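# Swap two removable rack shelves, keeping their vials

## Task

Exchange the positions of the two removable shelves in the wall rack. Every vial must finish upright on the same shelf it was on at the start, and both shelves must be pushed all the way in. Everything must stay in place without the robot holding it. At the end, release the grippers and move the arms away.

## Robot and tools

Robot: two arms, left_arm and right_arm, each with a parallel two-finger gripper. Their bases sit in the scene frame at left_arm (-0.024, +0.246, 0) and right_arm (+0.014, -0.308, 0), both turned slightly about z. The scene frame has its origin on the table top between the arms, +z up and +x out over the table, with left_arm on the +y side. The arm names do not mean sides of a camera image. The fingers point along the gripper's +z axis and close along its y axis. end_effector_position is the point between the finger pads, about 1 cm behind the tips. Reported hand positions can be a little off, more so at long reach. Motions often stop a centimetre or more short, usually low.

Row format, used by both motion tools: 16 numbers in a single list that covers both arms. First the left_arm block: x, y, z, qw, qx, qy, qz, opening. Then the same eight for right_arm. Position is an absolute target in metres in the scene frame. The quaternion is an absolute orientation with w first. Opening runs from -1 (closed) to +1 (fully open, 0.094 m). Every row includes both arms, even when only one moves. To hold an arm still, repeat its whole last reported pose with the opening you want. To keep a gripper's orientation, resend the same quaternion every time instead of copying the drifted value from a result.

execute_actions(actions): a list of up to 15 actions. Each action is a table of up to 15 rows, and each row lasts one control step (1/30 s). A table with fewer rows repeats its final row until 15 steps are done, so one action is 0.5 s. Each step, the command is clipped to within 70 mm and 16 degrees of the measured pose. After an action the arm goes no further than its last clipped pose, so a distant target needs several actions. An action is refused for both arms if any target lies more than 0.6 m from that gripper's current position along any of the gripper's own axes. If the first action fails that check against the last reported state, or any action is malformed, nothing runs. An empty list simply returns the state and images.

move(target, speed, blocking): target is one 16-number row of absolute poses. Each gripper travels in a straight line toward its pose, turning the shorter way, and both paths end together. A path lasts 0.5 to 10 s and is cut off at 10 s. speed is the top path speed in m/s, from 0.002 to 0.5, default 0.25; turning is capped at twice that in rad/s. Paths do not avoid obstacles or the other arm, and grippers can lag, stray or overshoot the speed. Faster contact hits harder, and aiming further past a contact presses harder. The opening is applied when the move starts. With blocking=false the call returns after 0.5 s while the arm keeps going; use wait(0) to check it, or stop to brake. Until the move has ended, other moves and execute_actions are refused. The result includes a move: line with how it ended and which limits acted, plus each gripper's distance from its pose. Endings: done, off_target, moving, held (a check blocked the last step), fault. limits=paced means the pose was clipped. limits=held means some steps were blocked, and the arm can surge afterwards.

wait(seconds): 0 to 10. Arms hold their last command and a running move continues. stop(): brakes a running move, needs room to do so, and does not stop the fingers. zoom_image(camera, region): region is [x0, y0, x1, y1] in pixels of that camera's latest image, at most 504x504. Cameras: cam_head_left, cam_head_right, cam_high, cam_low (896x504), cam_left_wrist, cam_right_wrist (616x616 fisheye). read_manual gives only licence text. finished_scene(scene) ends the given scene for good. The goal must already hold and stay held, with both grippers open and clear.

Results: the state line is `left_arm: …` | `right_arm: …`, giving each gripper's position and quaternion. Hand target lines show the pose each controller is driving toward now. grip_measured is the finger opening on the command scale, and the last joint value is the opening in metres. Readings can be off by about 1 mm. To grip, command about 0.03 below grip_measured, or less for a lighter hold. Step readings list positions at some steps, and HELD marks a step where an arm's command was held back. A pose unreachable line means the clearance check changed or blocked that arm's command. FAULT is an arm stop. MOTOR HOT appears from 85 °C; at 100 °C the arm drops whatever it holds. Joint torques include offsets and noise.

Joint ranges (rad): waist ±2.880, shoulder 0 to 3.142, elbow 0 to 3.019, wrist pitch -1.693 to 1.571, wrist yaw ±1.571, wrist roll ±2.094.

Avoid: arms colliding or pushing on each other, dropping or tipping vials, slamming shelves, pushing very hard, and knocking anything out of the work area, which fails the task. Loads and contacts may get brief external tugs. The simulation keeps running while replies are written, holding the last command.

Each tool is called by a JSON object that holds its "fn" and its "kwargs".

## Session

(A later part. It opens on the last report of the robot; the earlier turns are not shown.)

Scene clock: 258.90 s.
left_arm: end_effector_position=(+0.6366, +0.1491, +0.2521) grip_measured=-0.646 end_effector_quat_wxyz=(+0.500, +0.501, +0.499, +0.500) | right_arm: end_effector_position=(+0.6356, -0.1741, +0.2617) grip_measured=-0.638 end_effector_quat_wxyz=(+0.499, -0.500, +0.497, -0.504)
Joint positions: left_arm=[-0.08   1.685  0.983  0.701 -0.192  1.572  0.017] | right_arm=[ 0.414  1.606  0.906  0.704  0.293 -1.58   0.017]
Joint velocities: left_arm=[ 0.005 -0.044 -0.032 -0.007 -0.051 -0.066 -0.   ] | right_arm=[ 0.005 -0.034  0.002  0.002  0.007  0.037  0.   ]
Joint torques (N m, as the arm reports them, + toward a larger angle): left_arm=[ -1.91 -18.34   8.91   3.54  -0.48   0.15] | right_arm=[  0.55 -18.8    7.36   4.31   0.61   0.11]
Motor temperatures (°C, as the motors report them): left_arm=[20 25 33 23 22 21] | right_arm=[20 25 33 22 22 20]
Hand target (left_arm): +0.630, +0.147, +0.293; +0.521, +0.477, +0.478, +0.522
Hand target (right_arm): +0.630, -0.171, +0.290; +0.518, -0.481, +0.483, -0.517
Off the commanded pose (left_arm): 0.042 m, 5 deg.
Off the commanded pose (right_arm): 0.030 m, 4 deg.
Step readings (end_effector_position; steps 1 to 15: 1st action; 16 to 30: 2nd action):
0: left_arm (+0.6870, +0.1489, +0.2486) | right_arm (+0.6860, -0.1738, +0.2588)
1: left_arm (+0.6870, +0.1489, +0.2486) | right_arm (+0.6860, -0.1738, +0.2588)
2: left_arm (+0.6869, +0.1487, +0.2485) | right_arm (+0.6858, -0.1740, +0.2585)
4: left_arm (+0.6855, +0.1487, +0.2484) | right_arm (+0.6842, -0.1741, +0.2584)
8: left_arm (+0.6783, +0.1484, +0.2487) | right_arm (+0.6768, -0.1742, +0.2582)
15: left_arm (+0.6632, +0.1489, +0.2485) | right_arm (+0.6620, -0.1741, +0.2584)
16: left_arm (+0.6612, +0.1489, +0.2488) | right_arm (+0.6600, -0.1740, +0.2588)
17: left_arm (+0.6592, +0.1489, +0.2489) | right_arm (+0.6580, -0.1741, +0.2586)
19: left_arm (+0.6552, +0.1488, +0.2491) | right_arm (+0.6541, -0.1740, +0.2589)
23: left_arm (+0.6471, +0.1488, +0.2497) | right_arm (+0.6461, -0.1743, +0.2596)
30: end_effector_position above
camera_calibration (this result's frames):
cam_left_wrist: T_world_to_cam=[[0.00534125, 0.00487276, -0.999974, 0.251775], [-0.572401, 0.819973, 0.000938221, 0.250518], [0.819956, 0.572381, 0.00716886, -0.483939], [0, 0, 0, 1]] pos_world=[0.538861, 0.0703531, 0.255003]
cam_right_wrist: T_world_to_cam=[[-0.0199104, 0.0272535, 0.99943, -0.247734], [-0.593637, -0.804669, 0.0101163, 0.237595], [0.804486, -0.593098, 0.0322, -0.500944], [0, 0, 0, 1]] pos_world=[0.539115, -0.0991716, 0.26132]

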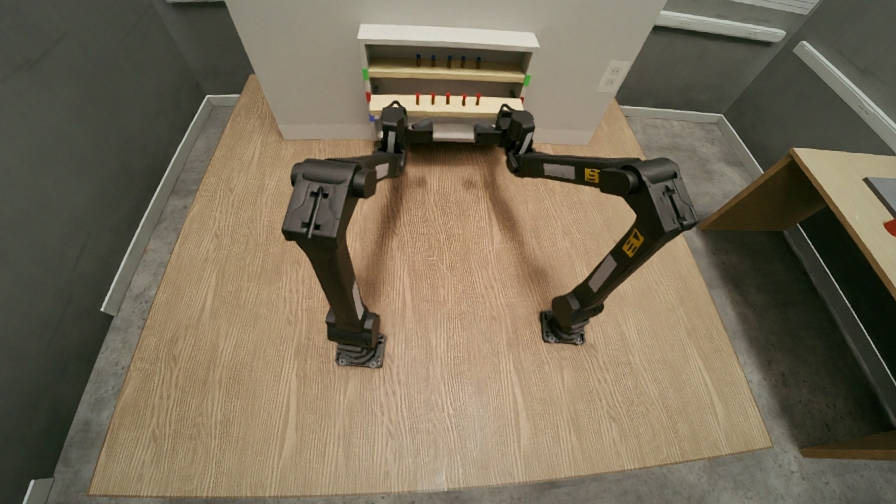

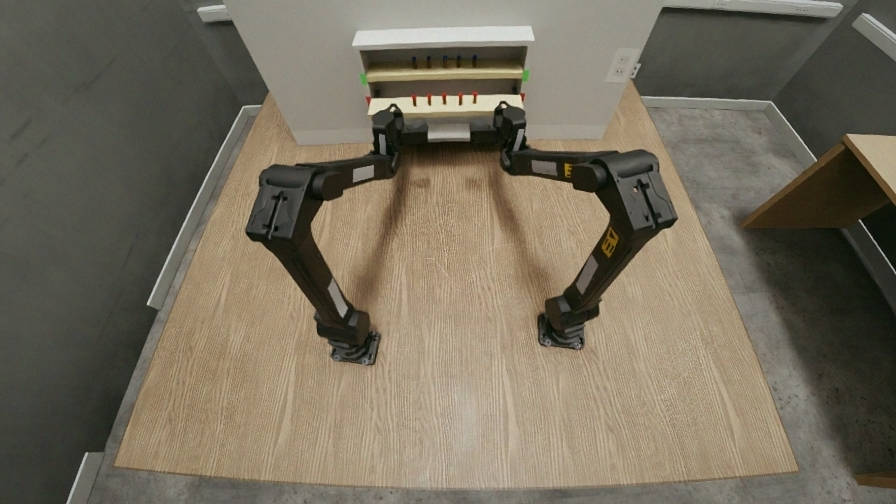

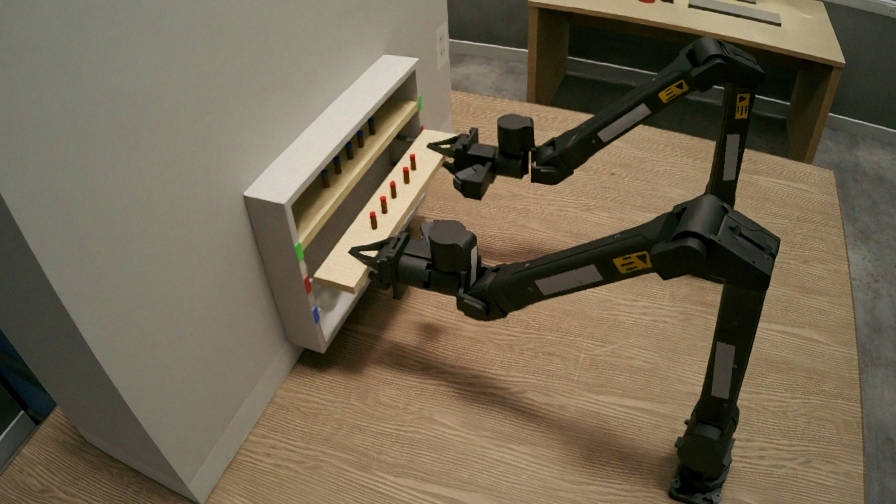

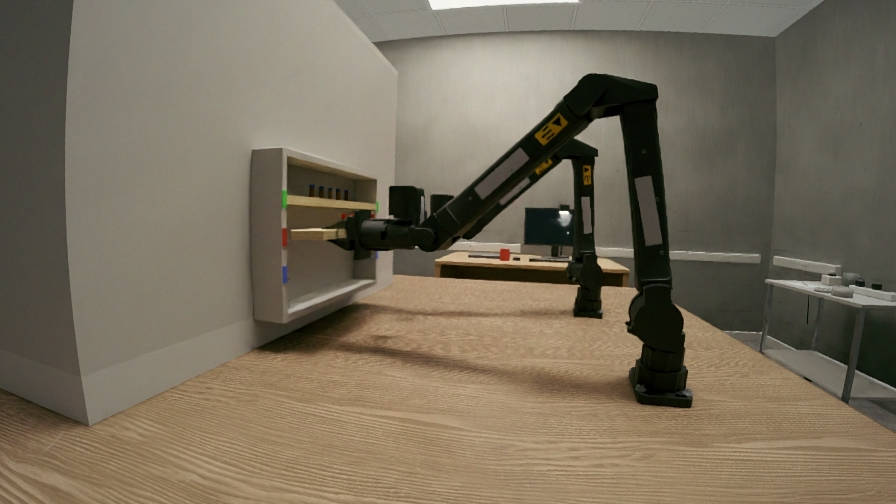

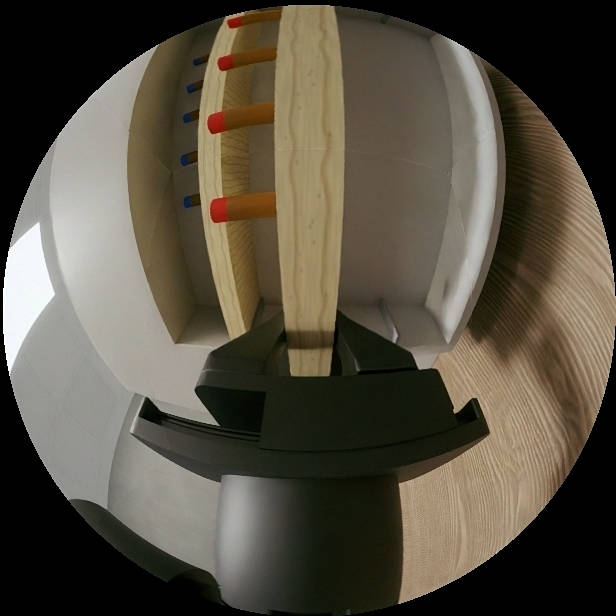

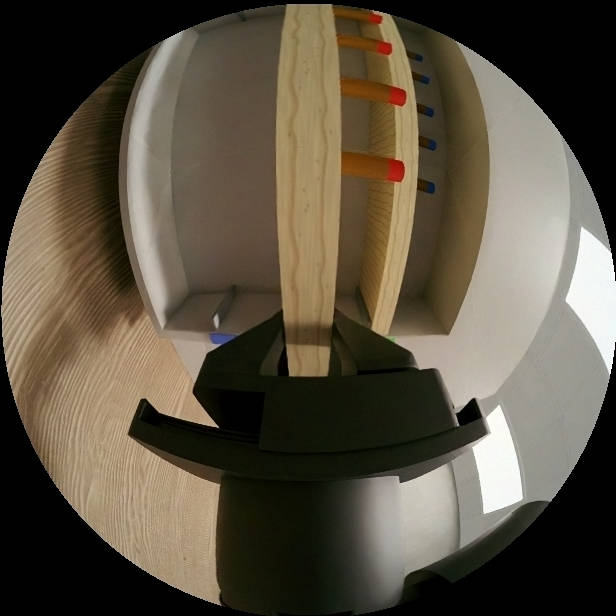

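{"fn": "move", "kwargs": {"target": [0.636,0.149,0.191,0.51,0.49,0.49,0.51,-0.69,0.636,-0.173,0.197,0.51,-0.49,0.49,-0.51,-0.69], "speed": 0.06}}

Scene clock: 273.90 s.
left_arm: end_effector_position=(+0.6351, +0.1495, +0.1751) grip_measured=-0.646 end_effector_quat_wxyz=(+0.497, +0.503, +0.504, +0.496) | right_arm: end_effector_position=(+0.6368, -0.1732, +0.1840) grip_measured=-0.638 end_effector_quat_wxyz=(+0.498, -0.503, +0.498, -0.502)
Joint positions: left_arm=[-0.08   1.834  0.932  0.888 -0.193  1.567  0.017] | right_arm=[ 0.414  1.773  0.855  0.917  0.29  -1.579  0.017]
Joint velocities: left_arm=[-0.005 -0.015 -0.007  0.002 -0.11   0.066 -0.   ] | right_arm=[-0.015 -0.015  0.017  0.022 -0.007 -0.066 -0.   ]
Joint torques (N m, as the arm reports them, + toward a larger angle): left_arm=[ -1.61 -16.18   7.73   3.73  -0.25   0.09] | right_arm=[  0.58 -16.83   6.29   4.22   0.26   0.12]
Motor temperatures (°C, as the motors report them): left_arm=[20 24 33 23 22 21] | right_arm=[20 25 32 22 22 20]
Hand target (left_arm): +0.636, +0.149, +0.191; +0.509, +0.490, +0.490, +0.510
Hand target (right_arm): +0.637, -0.173, +0.197; +0.510, -0.490, +0.490, -0.510
Off the commanded pose (left_arm): 0.016 m, 3 deg.
Off the commanded pose (right_arm): 0.013 m, 2 deg.
move: off_target (left_arm, right_arm)
camera_calibration (this result's frames):
cam_left_wrist: T_world_to_cam=[[-0.00776726, 0.00172176, -0.999968, 0.183609], [-0.572704, 0.819741, 0.00585993, 0.248828], [0.819725, 0.572731, -0.00538108, -0.480097], [0, 0, 0, 1]] pos_world=[0.537478, 0.070676, 0.179562]
cam_right_wrist: T_world_to_cam=[[-0.0145071, 0.0277084, 0.999511, -0.173453], [-0.591419, -0.806247, 0.0137667, 0.237413], [0.806234, -0.59093, 0.0280835, -0.498916], [0, 0, 0, 1]] pos_world=[0.540137, -0.098605, 0.184111]

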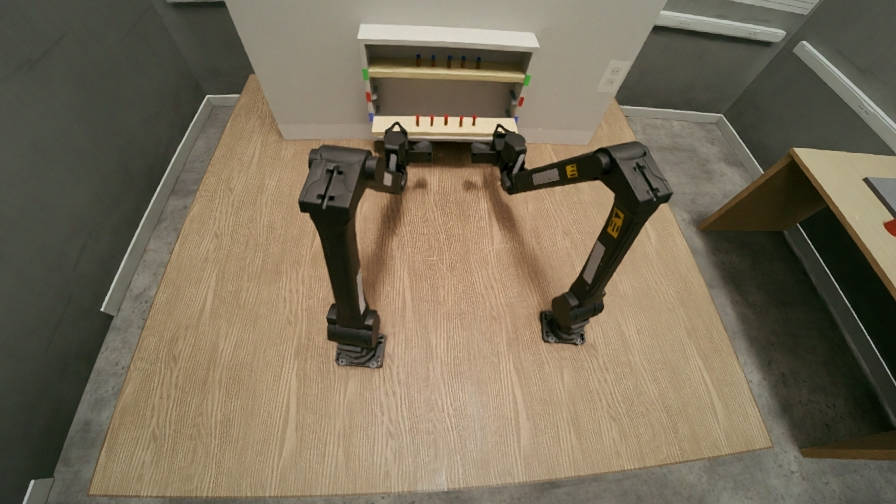

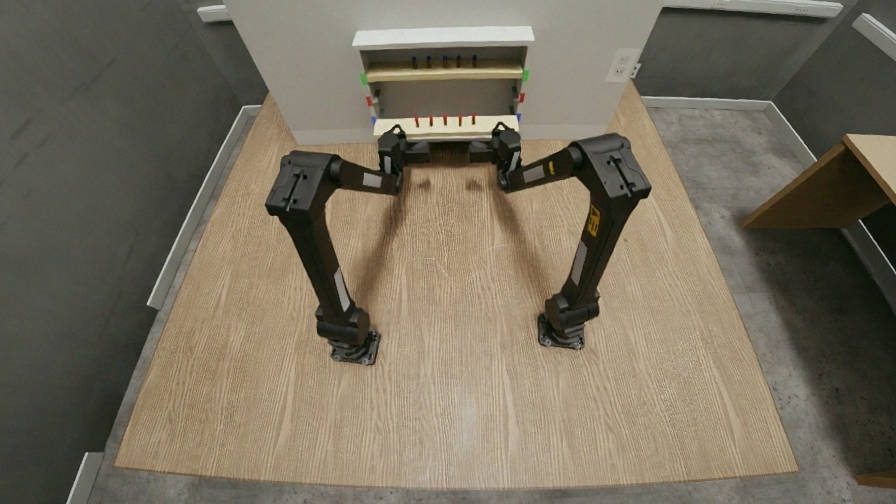

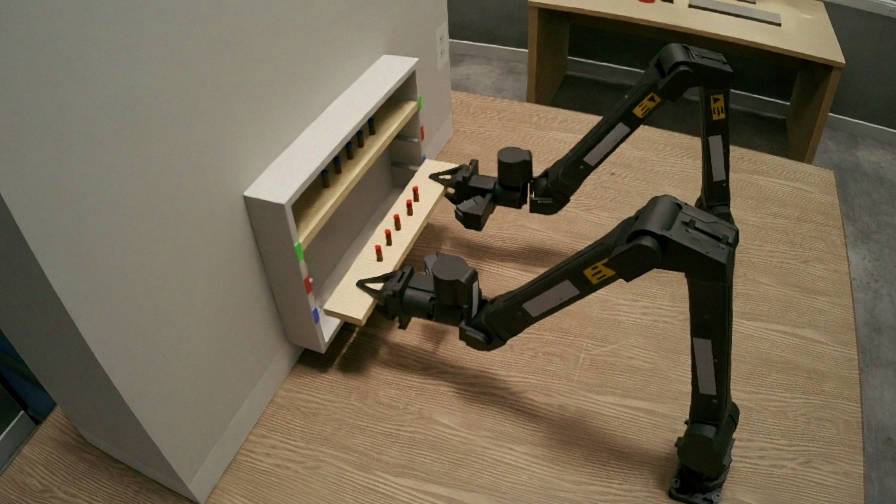

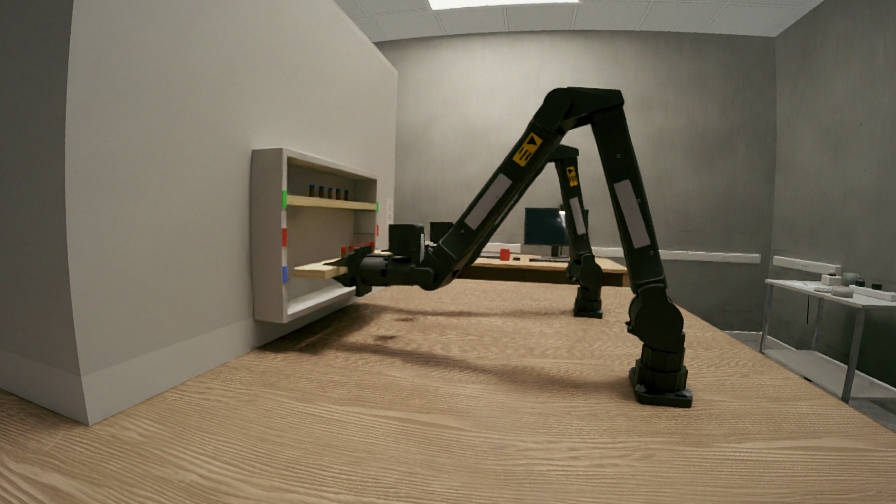

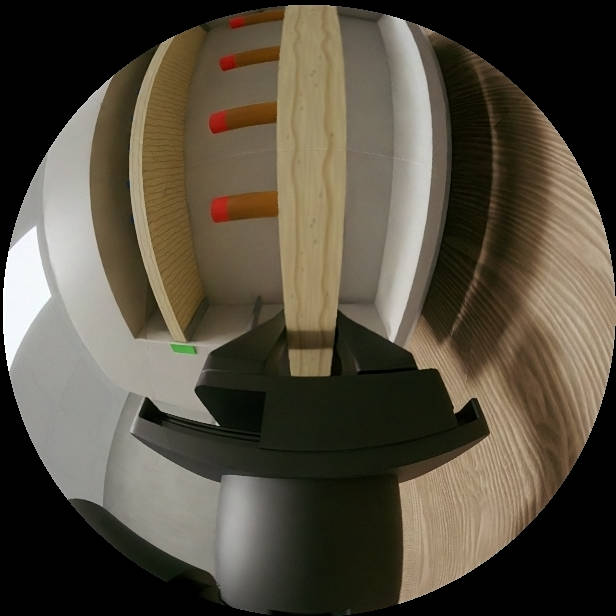

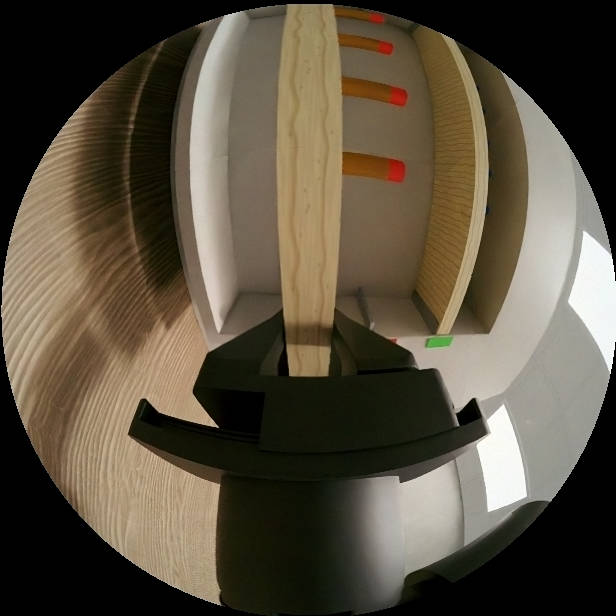

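{"fn": "execute_actions", "kwargs": {"actions": [[[0.639,0.149,0.1935,0.5105,0.4895,0.4895,0.5105,-0.69,0.639,-0.173,0.1995,0.5105,-0.4895,0.4895,-0.5105,-0.69],[0.642,0.149,0.196,0.511,0.489,0.489,0.511,-0.69,0.642,-0.173,0.202,0.5115,-0.4885,0.4885,-0.5115,-0.69],[0.645,0.15,0.1985,0.512,0.488,0.488,0.512,-0.69,0.645,-0.174,0.2045,0.5125,-0.4875,0.4875,-0.5125,-0.69],[0.648,0.15,0.201,0.513,0.487,0.487,0.513,-0.69,0.648,-0.174,0.207,0.5135,-0.4865,0.4865,-0.5135,-0.69],[0.651,0.15,0.2035,0.514,0.486,0.486,0.514,-0.69,0.651,-0.174,0.21,0.5145,-0.4855,0.4855,-0.5145,-0.69],[0.653,0.151,0.206,0.5145,0.4855,0.4855,0.5145,-0.69,0.653,-0.175,0.2125,0.5155,-0.4845,0.4845,-0.5155,-0.69],[0.655,0.151,0.208,0.515,0.485,0.485,0.515,-0.69,0.655,-0.175,0.215,0.516,-0.484,0.484,-0.516,-0.69],[0.657,0.151,0.21,0.5155,0.4845,0.4845,0.5155,-0.69,0.657,-0.175,0.217,0.5165,-0.4835,0.4835,-0.5165,-0.69],[0.659,0.151,0.212,0.516,0.484,0.484,0.516,-0.69,0.659,-0.175,0.219,0.517,-0.483,0.483,-0.517,-0.69],[0.661,0.151,0.2135,0.5165,0.4835,0.4835,0.5165,-0.69,0.661,-0.175,0.2205,0.5175,-0.4825,0.4825,-0.5175,-0.69],[0.6625,0.151,0.215,0.5165,0.4835,0.4835,0.5165,-0.69,0.6625,-0.175,0.222,0.5175,-0.4825,0.4825,-0.5175,-0.69],[0.664,0.151,0.215,0.5165,0.4835,0.4835,0.5165,-0.69,0.664,-0.175,0.222,0.5175,-0.4825,0.4825,-0.5175,-0.69],[0.665,0.151,0.215,0.5165,0.4835,0.4835,0.5165,-0.69,0.665,-0.175,0.222,0.5175,-0.4825,0.4825,-0.5175,-0.69],[0.666,0.151,0.215,0.5165,0.4835,0.4835,0.5165,-0.69,0.666,-0.175,0.222,0.5175,-0.4825,0.4825,-0.5175,-0.69]],[[0.666,0.151,0.215,0.5165,0.4835,0.4835,0.5165,-0.69,0.666,-0.175,0.222,0.5175,-0.4825,0.4825,-0.5175,-0.69]]]}}

{"fn": "zoom_image", "kwargs": {"camera": "cam_head_right", "region": [355, 80, 535, 150]}}

{"fn": "zoom_image", "kwargs": {"camera": "cam_high", "region": [290, 260, 380, 340]}}

Scene clock: 299.03 s.
left_arm: end_effector_position=(+0.6427, +0.1499, +0.1832) grip_measured=-0.646 end_effector_quat_wxyz=(+0.501, +0.500, +0.498, +0.500) | right_arm: end_effector_position=(+0.6440, -0.1726, +0.1910) grip_measured=-0.638 end_effector_quat_wxyz=(+0.502, -0.502, +0.494, -0.501)
Joint positions: left_arm=[-0.076  1.838  0.955  0.886 -0.186  1.572  0.017] | right_arm=[ 0.408  1.773  0.877  0.903  0.275 -1.579  0.017]
Joint velocities: left_arm=[-0.015 -0.015  0.007 -0.002  0.022  0.022  0.001] | right_arm=[-0.005  0.005 -0.007  0.007 -0.037 -0.022 -0.002]
Joint torques (N m, as the arm reports them, + toward a larger angle): left_arm=[ -0.91 -15.84  13.02   1.7    0.07   0.09] | right_arm=[ -0.46 -16.99  10.69   2.7   -0.01   0.07]
Motor temperatures (°C, as the motors report them): left_arm=[20 24 33 23 22 21] | right_arm=[20 25 32 22 22 20]
Hand target (left_arm): +0.663, +0.151, +0.215; +0.516, +0.483, +0.483, +0.517
Hand target (right_arm): +0.663, -0.176, +0.223; +0.517, -0.482, +0.483, -0.517
Off the commanded pose (left_arm): 0.039 m, 4 deg.
Off the commanded pose (right_arm): 0.038 m, 4 deg.
Step readings (end_effector_position; steps 1 to 15: 1st action; 16 to 30: 2nd action):
0: left_arm (+0.6351, +0.1495, +0.1751) | right_arm (+0.6368, -0.1732, +0.1840)
1: left_arm (+0.6351, +0.1495, +0.1751) | right_arm (+0.6368, -0.1732, +0.1840)
2: left_arm (+0.6351, +0.1495, +0.1751) | right_arm (+0.6368, -0.1731, +0.1840)
4: left_arm (+0.6352, +0.1497, +0.1751) | right_arm (+0.6368, -0.1727, +0.1840)
8: left_arm (+0.6354, +0.1506, +0.1751) | right_arm (+0.6369, -0.1719, +0.1839)
15: left_arm (+0.6386, +0.1501, +0.1787) | right_arm (+0.6406, -0.1724, +0.1865)
16: left_arm (+0.6398, +0.1501, +0.1798) | right_arm (+0.6415, -0.1723, +0.1877)
17: left_arm (+0.6407, +0.1501, +0.1810) | right_arm (+0.6422, -0.1724, +0.1887)
19: left_arm (+0.6421, +0.1500, +0.1832) | right_arm (+0.6434, -0.1725, +0.1906)
23: left_arm (+0.6426, +0.1499, +0.1840) | right_arm (+0.6440, -0.1726, +0.1915)
30: end_effector_position above
camera_calibration (this result's frames):
cam_left_wrist: T_world_to_cam=[[0.00872071, 0.00344716, -0.999956, 0.180854], [-0.57052, 0.821281, -0.00214436, 0.252618], [0.821237, 0.570514, 0.00912883, -0.489794], [0, 0, 0, 1]] pos_world=[0.544784, 0.0713404, 0.185859]
cam_right_wrist: T_world_to_cam=[[-0.0220643, 0.0254252, 0.999433, -0.175908], [-0.584401, -0.811428, 0.00774072, 0.237806], [0.811165, -0.583899, 0.0327621, -0.507399], [0, 0, 0, 1]] pos_world=[0.546677, -0.0988352, 0.190591]

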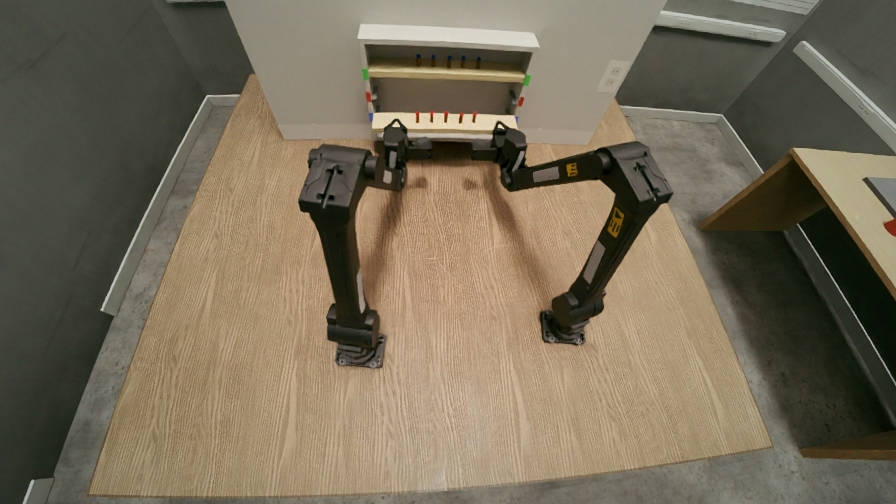

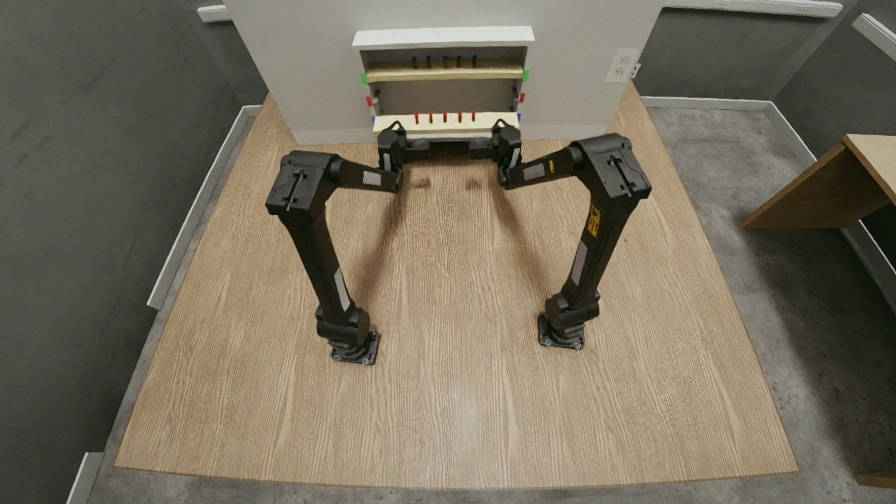

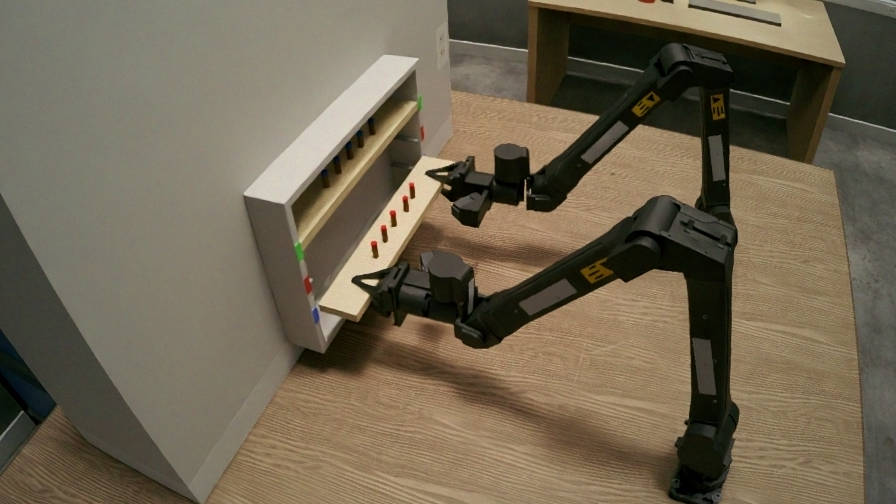

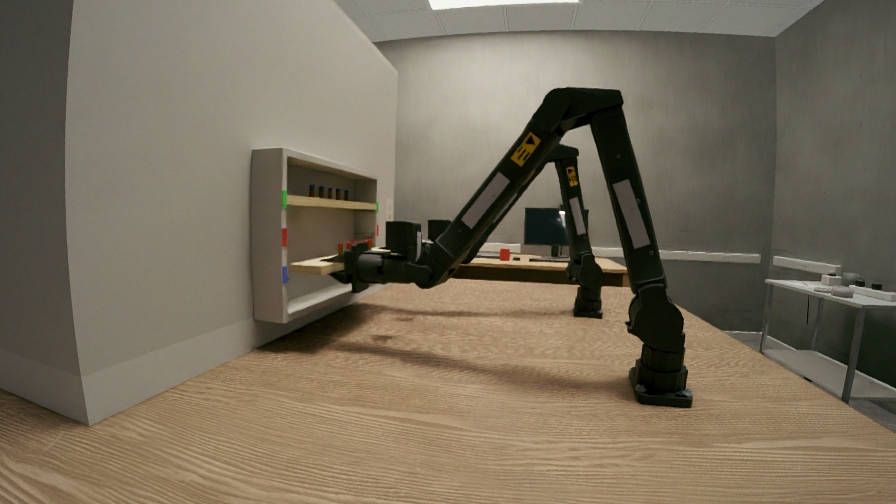

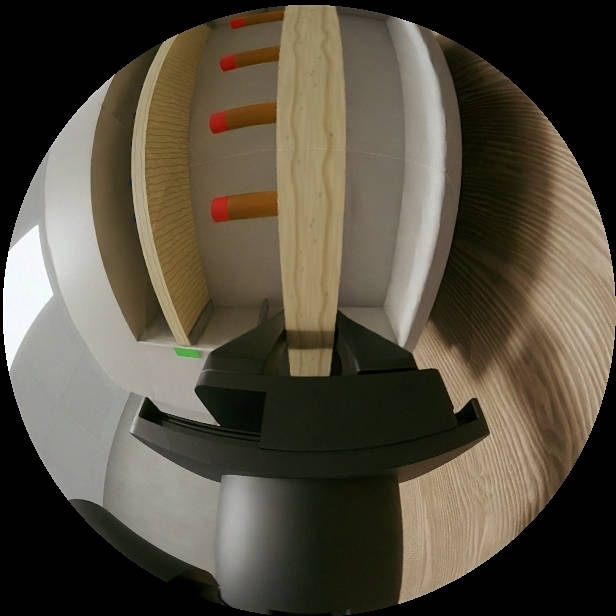

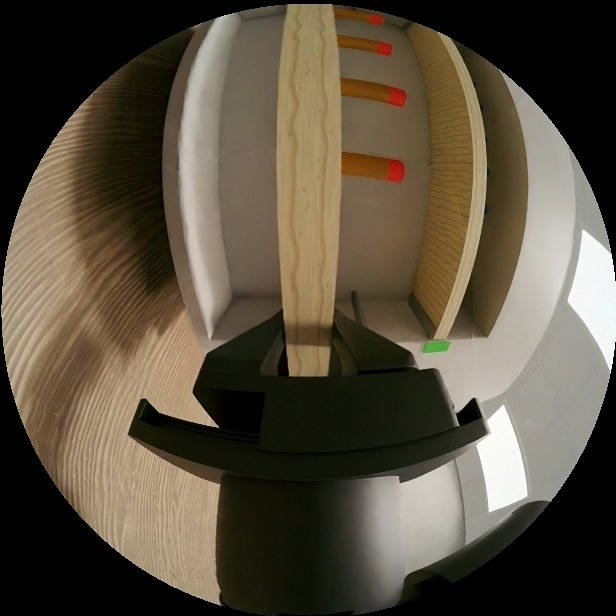

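Region (355, 80, 535, 150) of cam_head_right's 896x504 image, scaled by 2.800, with more detail than that image has.

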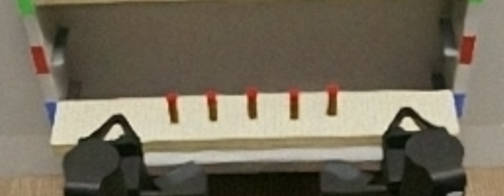

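Region (290, 260, 380, 340) of cam_high's 896x504 image, scaled by 5.600, with more detail than that image has.

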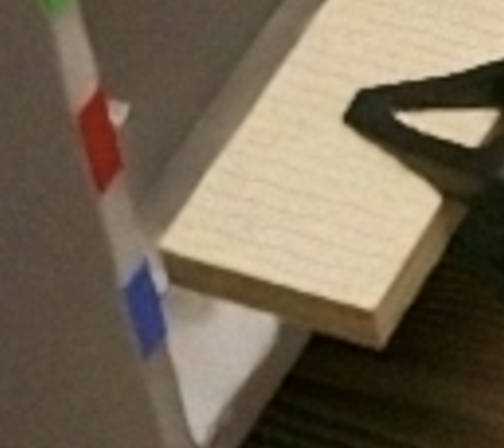

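{"fn": "execute_actions", "kwargs": {"actions": [[[0.667,0.15,0.215,0.5165,0.4835,0.4835,0.5165,-0.69,0.667,-0.176,0.222,0.517,-0.483,0.483,-0.517,-0.69],[0.6685,0.15,0.215,0.5165,0.4835,0.4835,0.5165,-0.69,0.668,-0.176,0.222,0.517,-0.483,0.483,-0.517,-0.69],[0.67,0.15,0.215,0.5165,0.4835,0.4835,0.5165,-0.69,0.669,-0.176,0.222,0.517,-0.483,0.483,-0.517,-0.69],[0.6715,0.15,0.215,0.5165,0.4835,0.4835,0.5165,-0.69,0.6705,-0.176,0.222,0.517,-0.483,0.483,-0.517,-0.69],[0.673,0.15,0.215,0.5165,0.4835,0.4835,0.5165,-0.69,0.672,-0.176,0.222,0.517,-0.483,0.483,-0.517,-0.69],[0.6745,0.15,0.215,0.5165,0.4835,0.4835,0.5165,-0.69,0.6735,-0.176,0.222,0.517,-0.483,0.483,-0.517,-0.69],[0.676,0.15,0.215,0.5165,0.4835,0.4835,0.5165,-0.69,0.675,-0.176,0.222,0.517,-0.483,0.483,-0.517,-0.69],[0.6775,0.15,0.215,0.5165,0.4835,0.4835,0.5165,-0.69,0.6765,-0.176,0.222,0.517,-0.483,0.483,-0.517,-0.69],[0.679,0.15,0.215,0.5165,0.4835,0.4835,0.5165,-0.69,0.678,-0.176,0.222,0.517,-0.483,0.483,-0.517,-0.69],[0.6805,0.15,0.215,0.5165,0.4835,0.4835,0.5165,-0.69,0.6795,-0.176,0.222,0.517,-0.483,0.483,-0.517,-0.69],[0.682,0.15,0.215,0.5165,0.4835,0.4835,0.5165,-0.69,0.681,-0.176,0.222,0.517,-0.483,0.483,-0.517,-0.69],[0.6835,0.15,0.215,0.5165,0.4835,0.4835,0.5165,-0.69,0.6825,-0.176,0.222,0.517,-0.483,0.483,-0.517,-0.69],[0.685,0.15,0.215,0.5165,0.4835,0.4835,0.5165,-0.69,0.684,-0.176,0.222,0.517,-0.483,0.483,-0.517,-0.69],[0.6865,0.15,0.215,0.5165,0.4835,0.4835,0.5165,-0.69,0.6855,-0.176,0.222,0.517,-0.483,0.483,-0.517,-0.69],[0.688,0.15,0.215,0.5165,0.4835,0.4835,0.5165,-0.69,0.687,-0.176,0.222,0.517,-0.483,0.483,-0.517,-0.69]]]}}

{"fn": "zoom_image", "kwargs": {"camera": "cam_head_right", "region": [355, 80, 535, 150]}}

Scene clock: 320.63 s.
left_arm: end_effector_position=(+0.6604, +0.1480, +0.1824) grip_measured=-0.646 end_effector_quat_wxyz=(+0.502, +0.501, +0.498, +0.499) | right_arm: end_effector_position=(+0.6608, -0.1742, +0.1904) grip_measured=-0.638 end_effector_quat_wxyz=(+0.501, -0.503, +0.495, -0.501)
Joint positions: left_arm=[-0.072  1.871  1.01   0.863 -0.18   1.572  0.017] | right_arm=[ 0.396  1.802  0.925  0.881  0.264 -1.579  0.017]
Joint velocities: left_arm=[-0.005  0.073  0.144 -0.046  0.081  0.022  0.   ] | right_arm=[-0.044  0.073  0.125 -0.037 -0.066 -0.066  0.   ]
Joint torques (N m, as the arm reports them, + toward a larger angle): left_arm=[ -0.67 -16.36  13.48   1.65   0.04   0.09] | right_arm=[ -0.08 -17.7   11.11   2.54  -0.1    0.07]
Motor temperatures (°C, as the motors report them): left_arm=[20 24 36 23 22 21] | right_arm=[20 25 36 21 22 20]
Hand target (left_arm): +0.683, +0.150, +0.216; +0.516, +0.483, +0.483, +0.517
Hand target (right_arm): +0.683, -0.177, +0.223; +0.517, -0.483, +0.483, -0.517
Off the commanded pose (left_arm): 0.043 m, 4 deg.
Off the commanded pose (right_arm): 0.041 m, 4 deg.
Step readings (end_effector_position):
0: left_arm (+0.6427, +0.1499, +0.1832) | right_arm (+0.6440, -0.1726, +0.1910)
1: left_arm (+0.6427, +0.1499, +0.1832) | right_arm (+0.6440, -0.1725, +0.1909)
2: left_arm (+0.6428, +0.1498, +0.1830) | right_arm (+0.6441, -0.1725, +0.1907)
4: left_arm (+0.6437, +0.1495, +0.1824) | right_arm (+0.6447, -0.1729, +0.1904)
8: left_arm (+0.6490, +0.1486, +0.1823) | right_arm (+0.6495, -0.1740, +0.1903)
15: end_effector_position above
camera_calibration (this result's frames):
cam_left_wrist: T_world_to_cam=[[0.00760518, 0.0036555, -0.999964, 0.180697], [-0.568955, 0.822368, -0.00132088, 0.262923], [0.822334, 0.568945, 0.00833407, -0.503592], [0, 0, 0, 1]] pos_world=[0.562337, 0.0696363, 0.185235]
cam_right_wrist: T_world_to_cam=[[-0.0191179, 0.0263426, 0.99947, -0.176696], [-0.585304, -0.81075, 0.0101729, 0.24657], [0.810589, -0.584799, 0.0309183, -0.5213], [0, 0, 0, 1]] pos_world=[0.5635, -0.100294, 0.190212]

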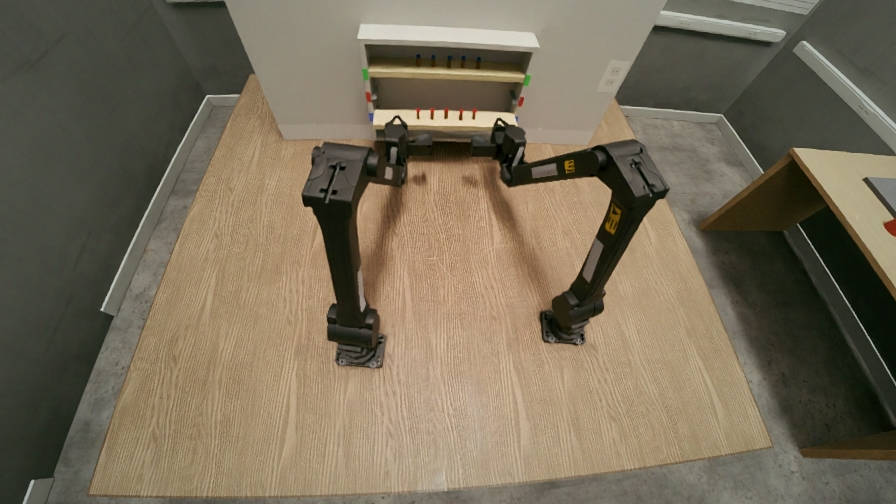

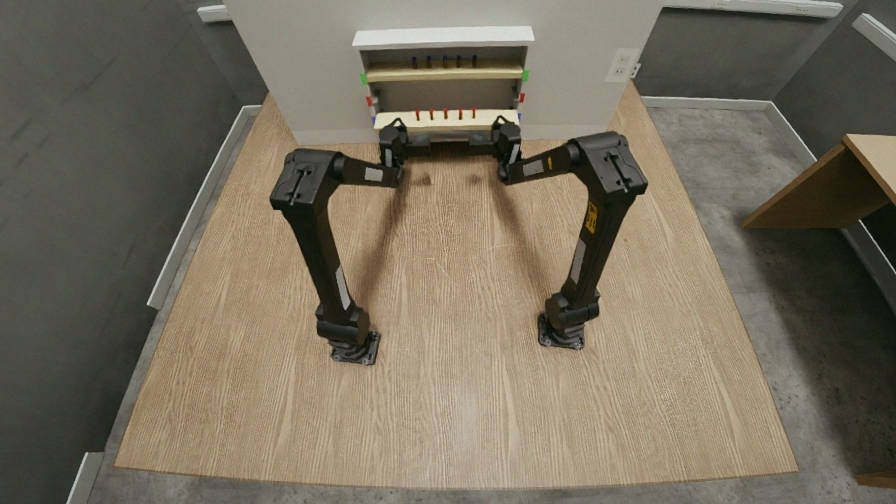

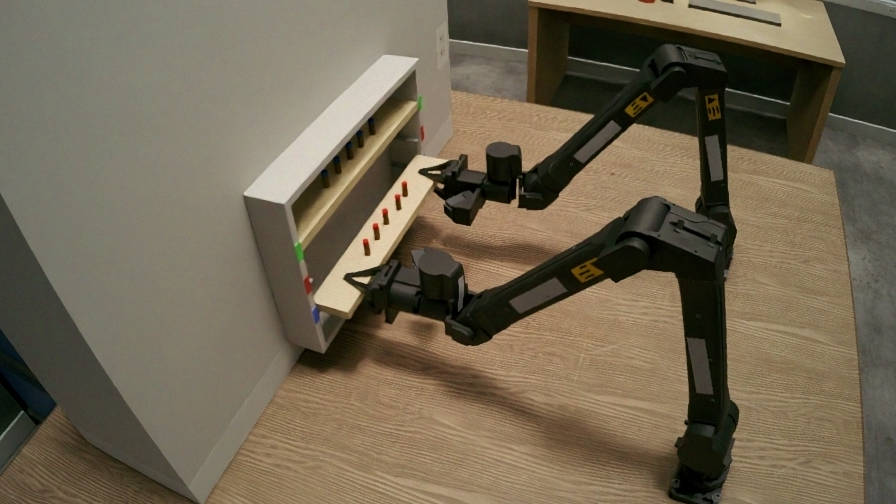

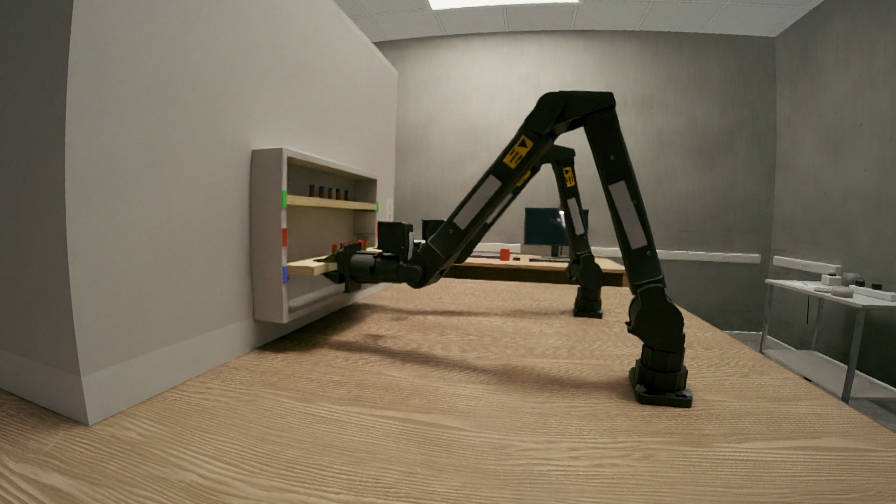

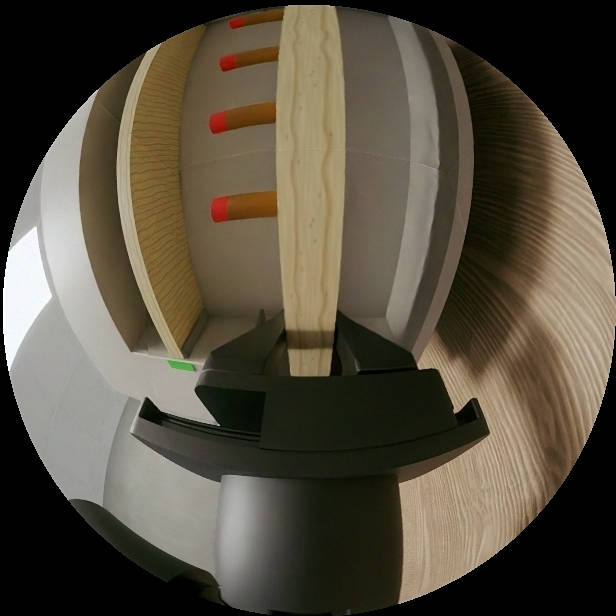

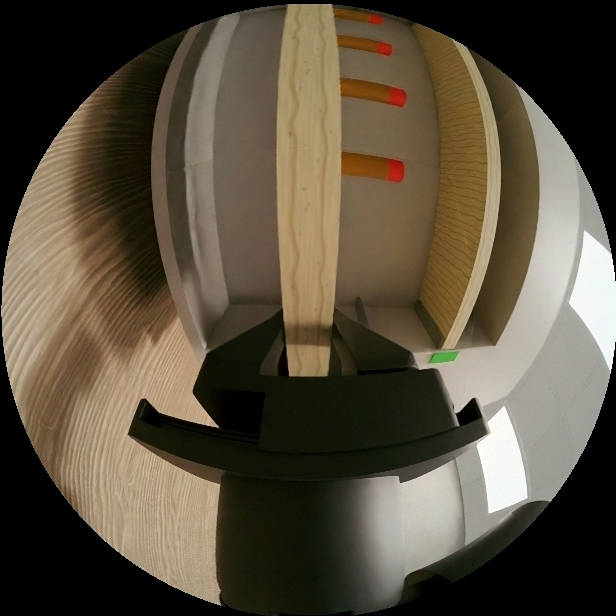

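Region (355, 80, 535, 150) of cam_head_right's 896x504 image, scaled by 2.800, with more detail than that image has.

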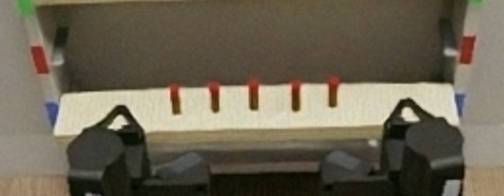

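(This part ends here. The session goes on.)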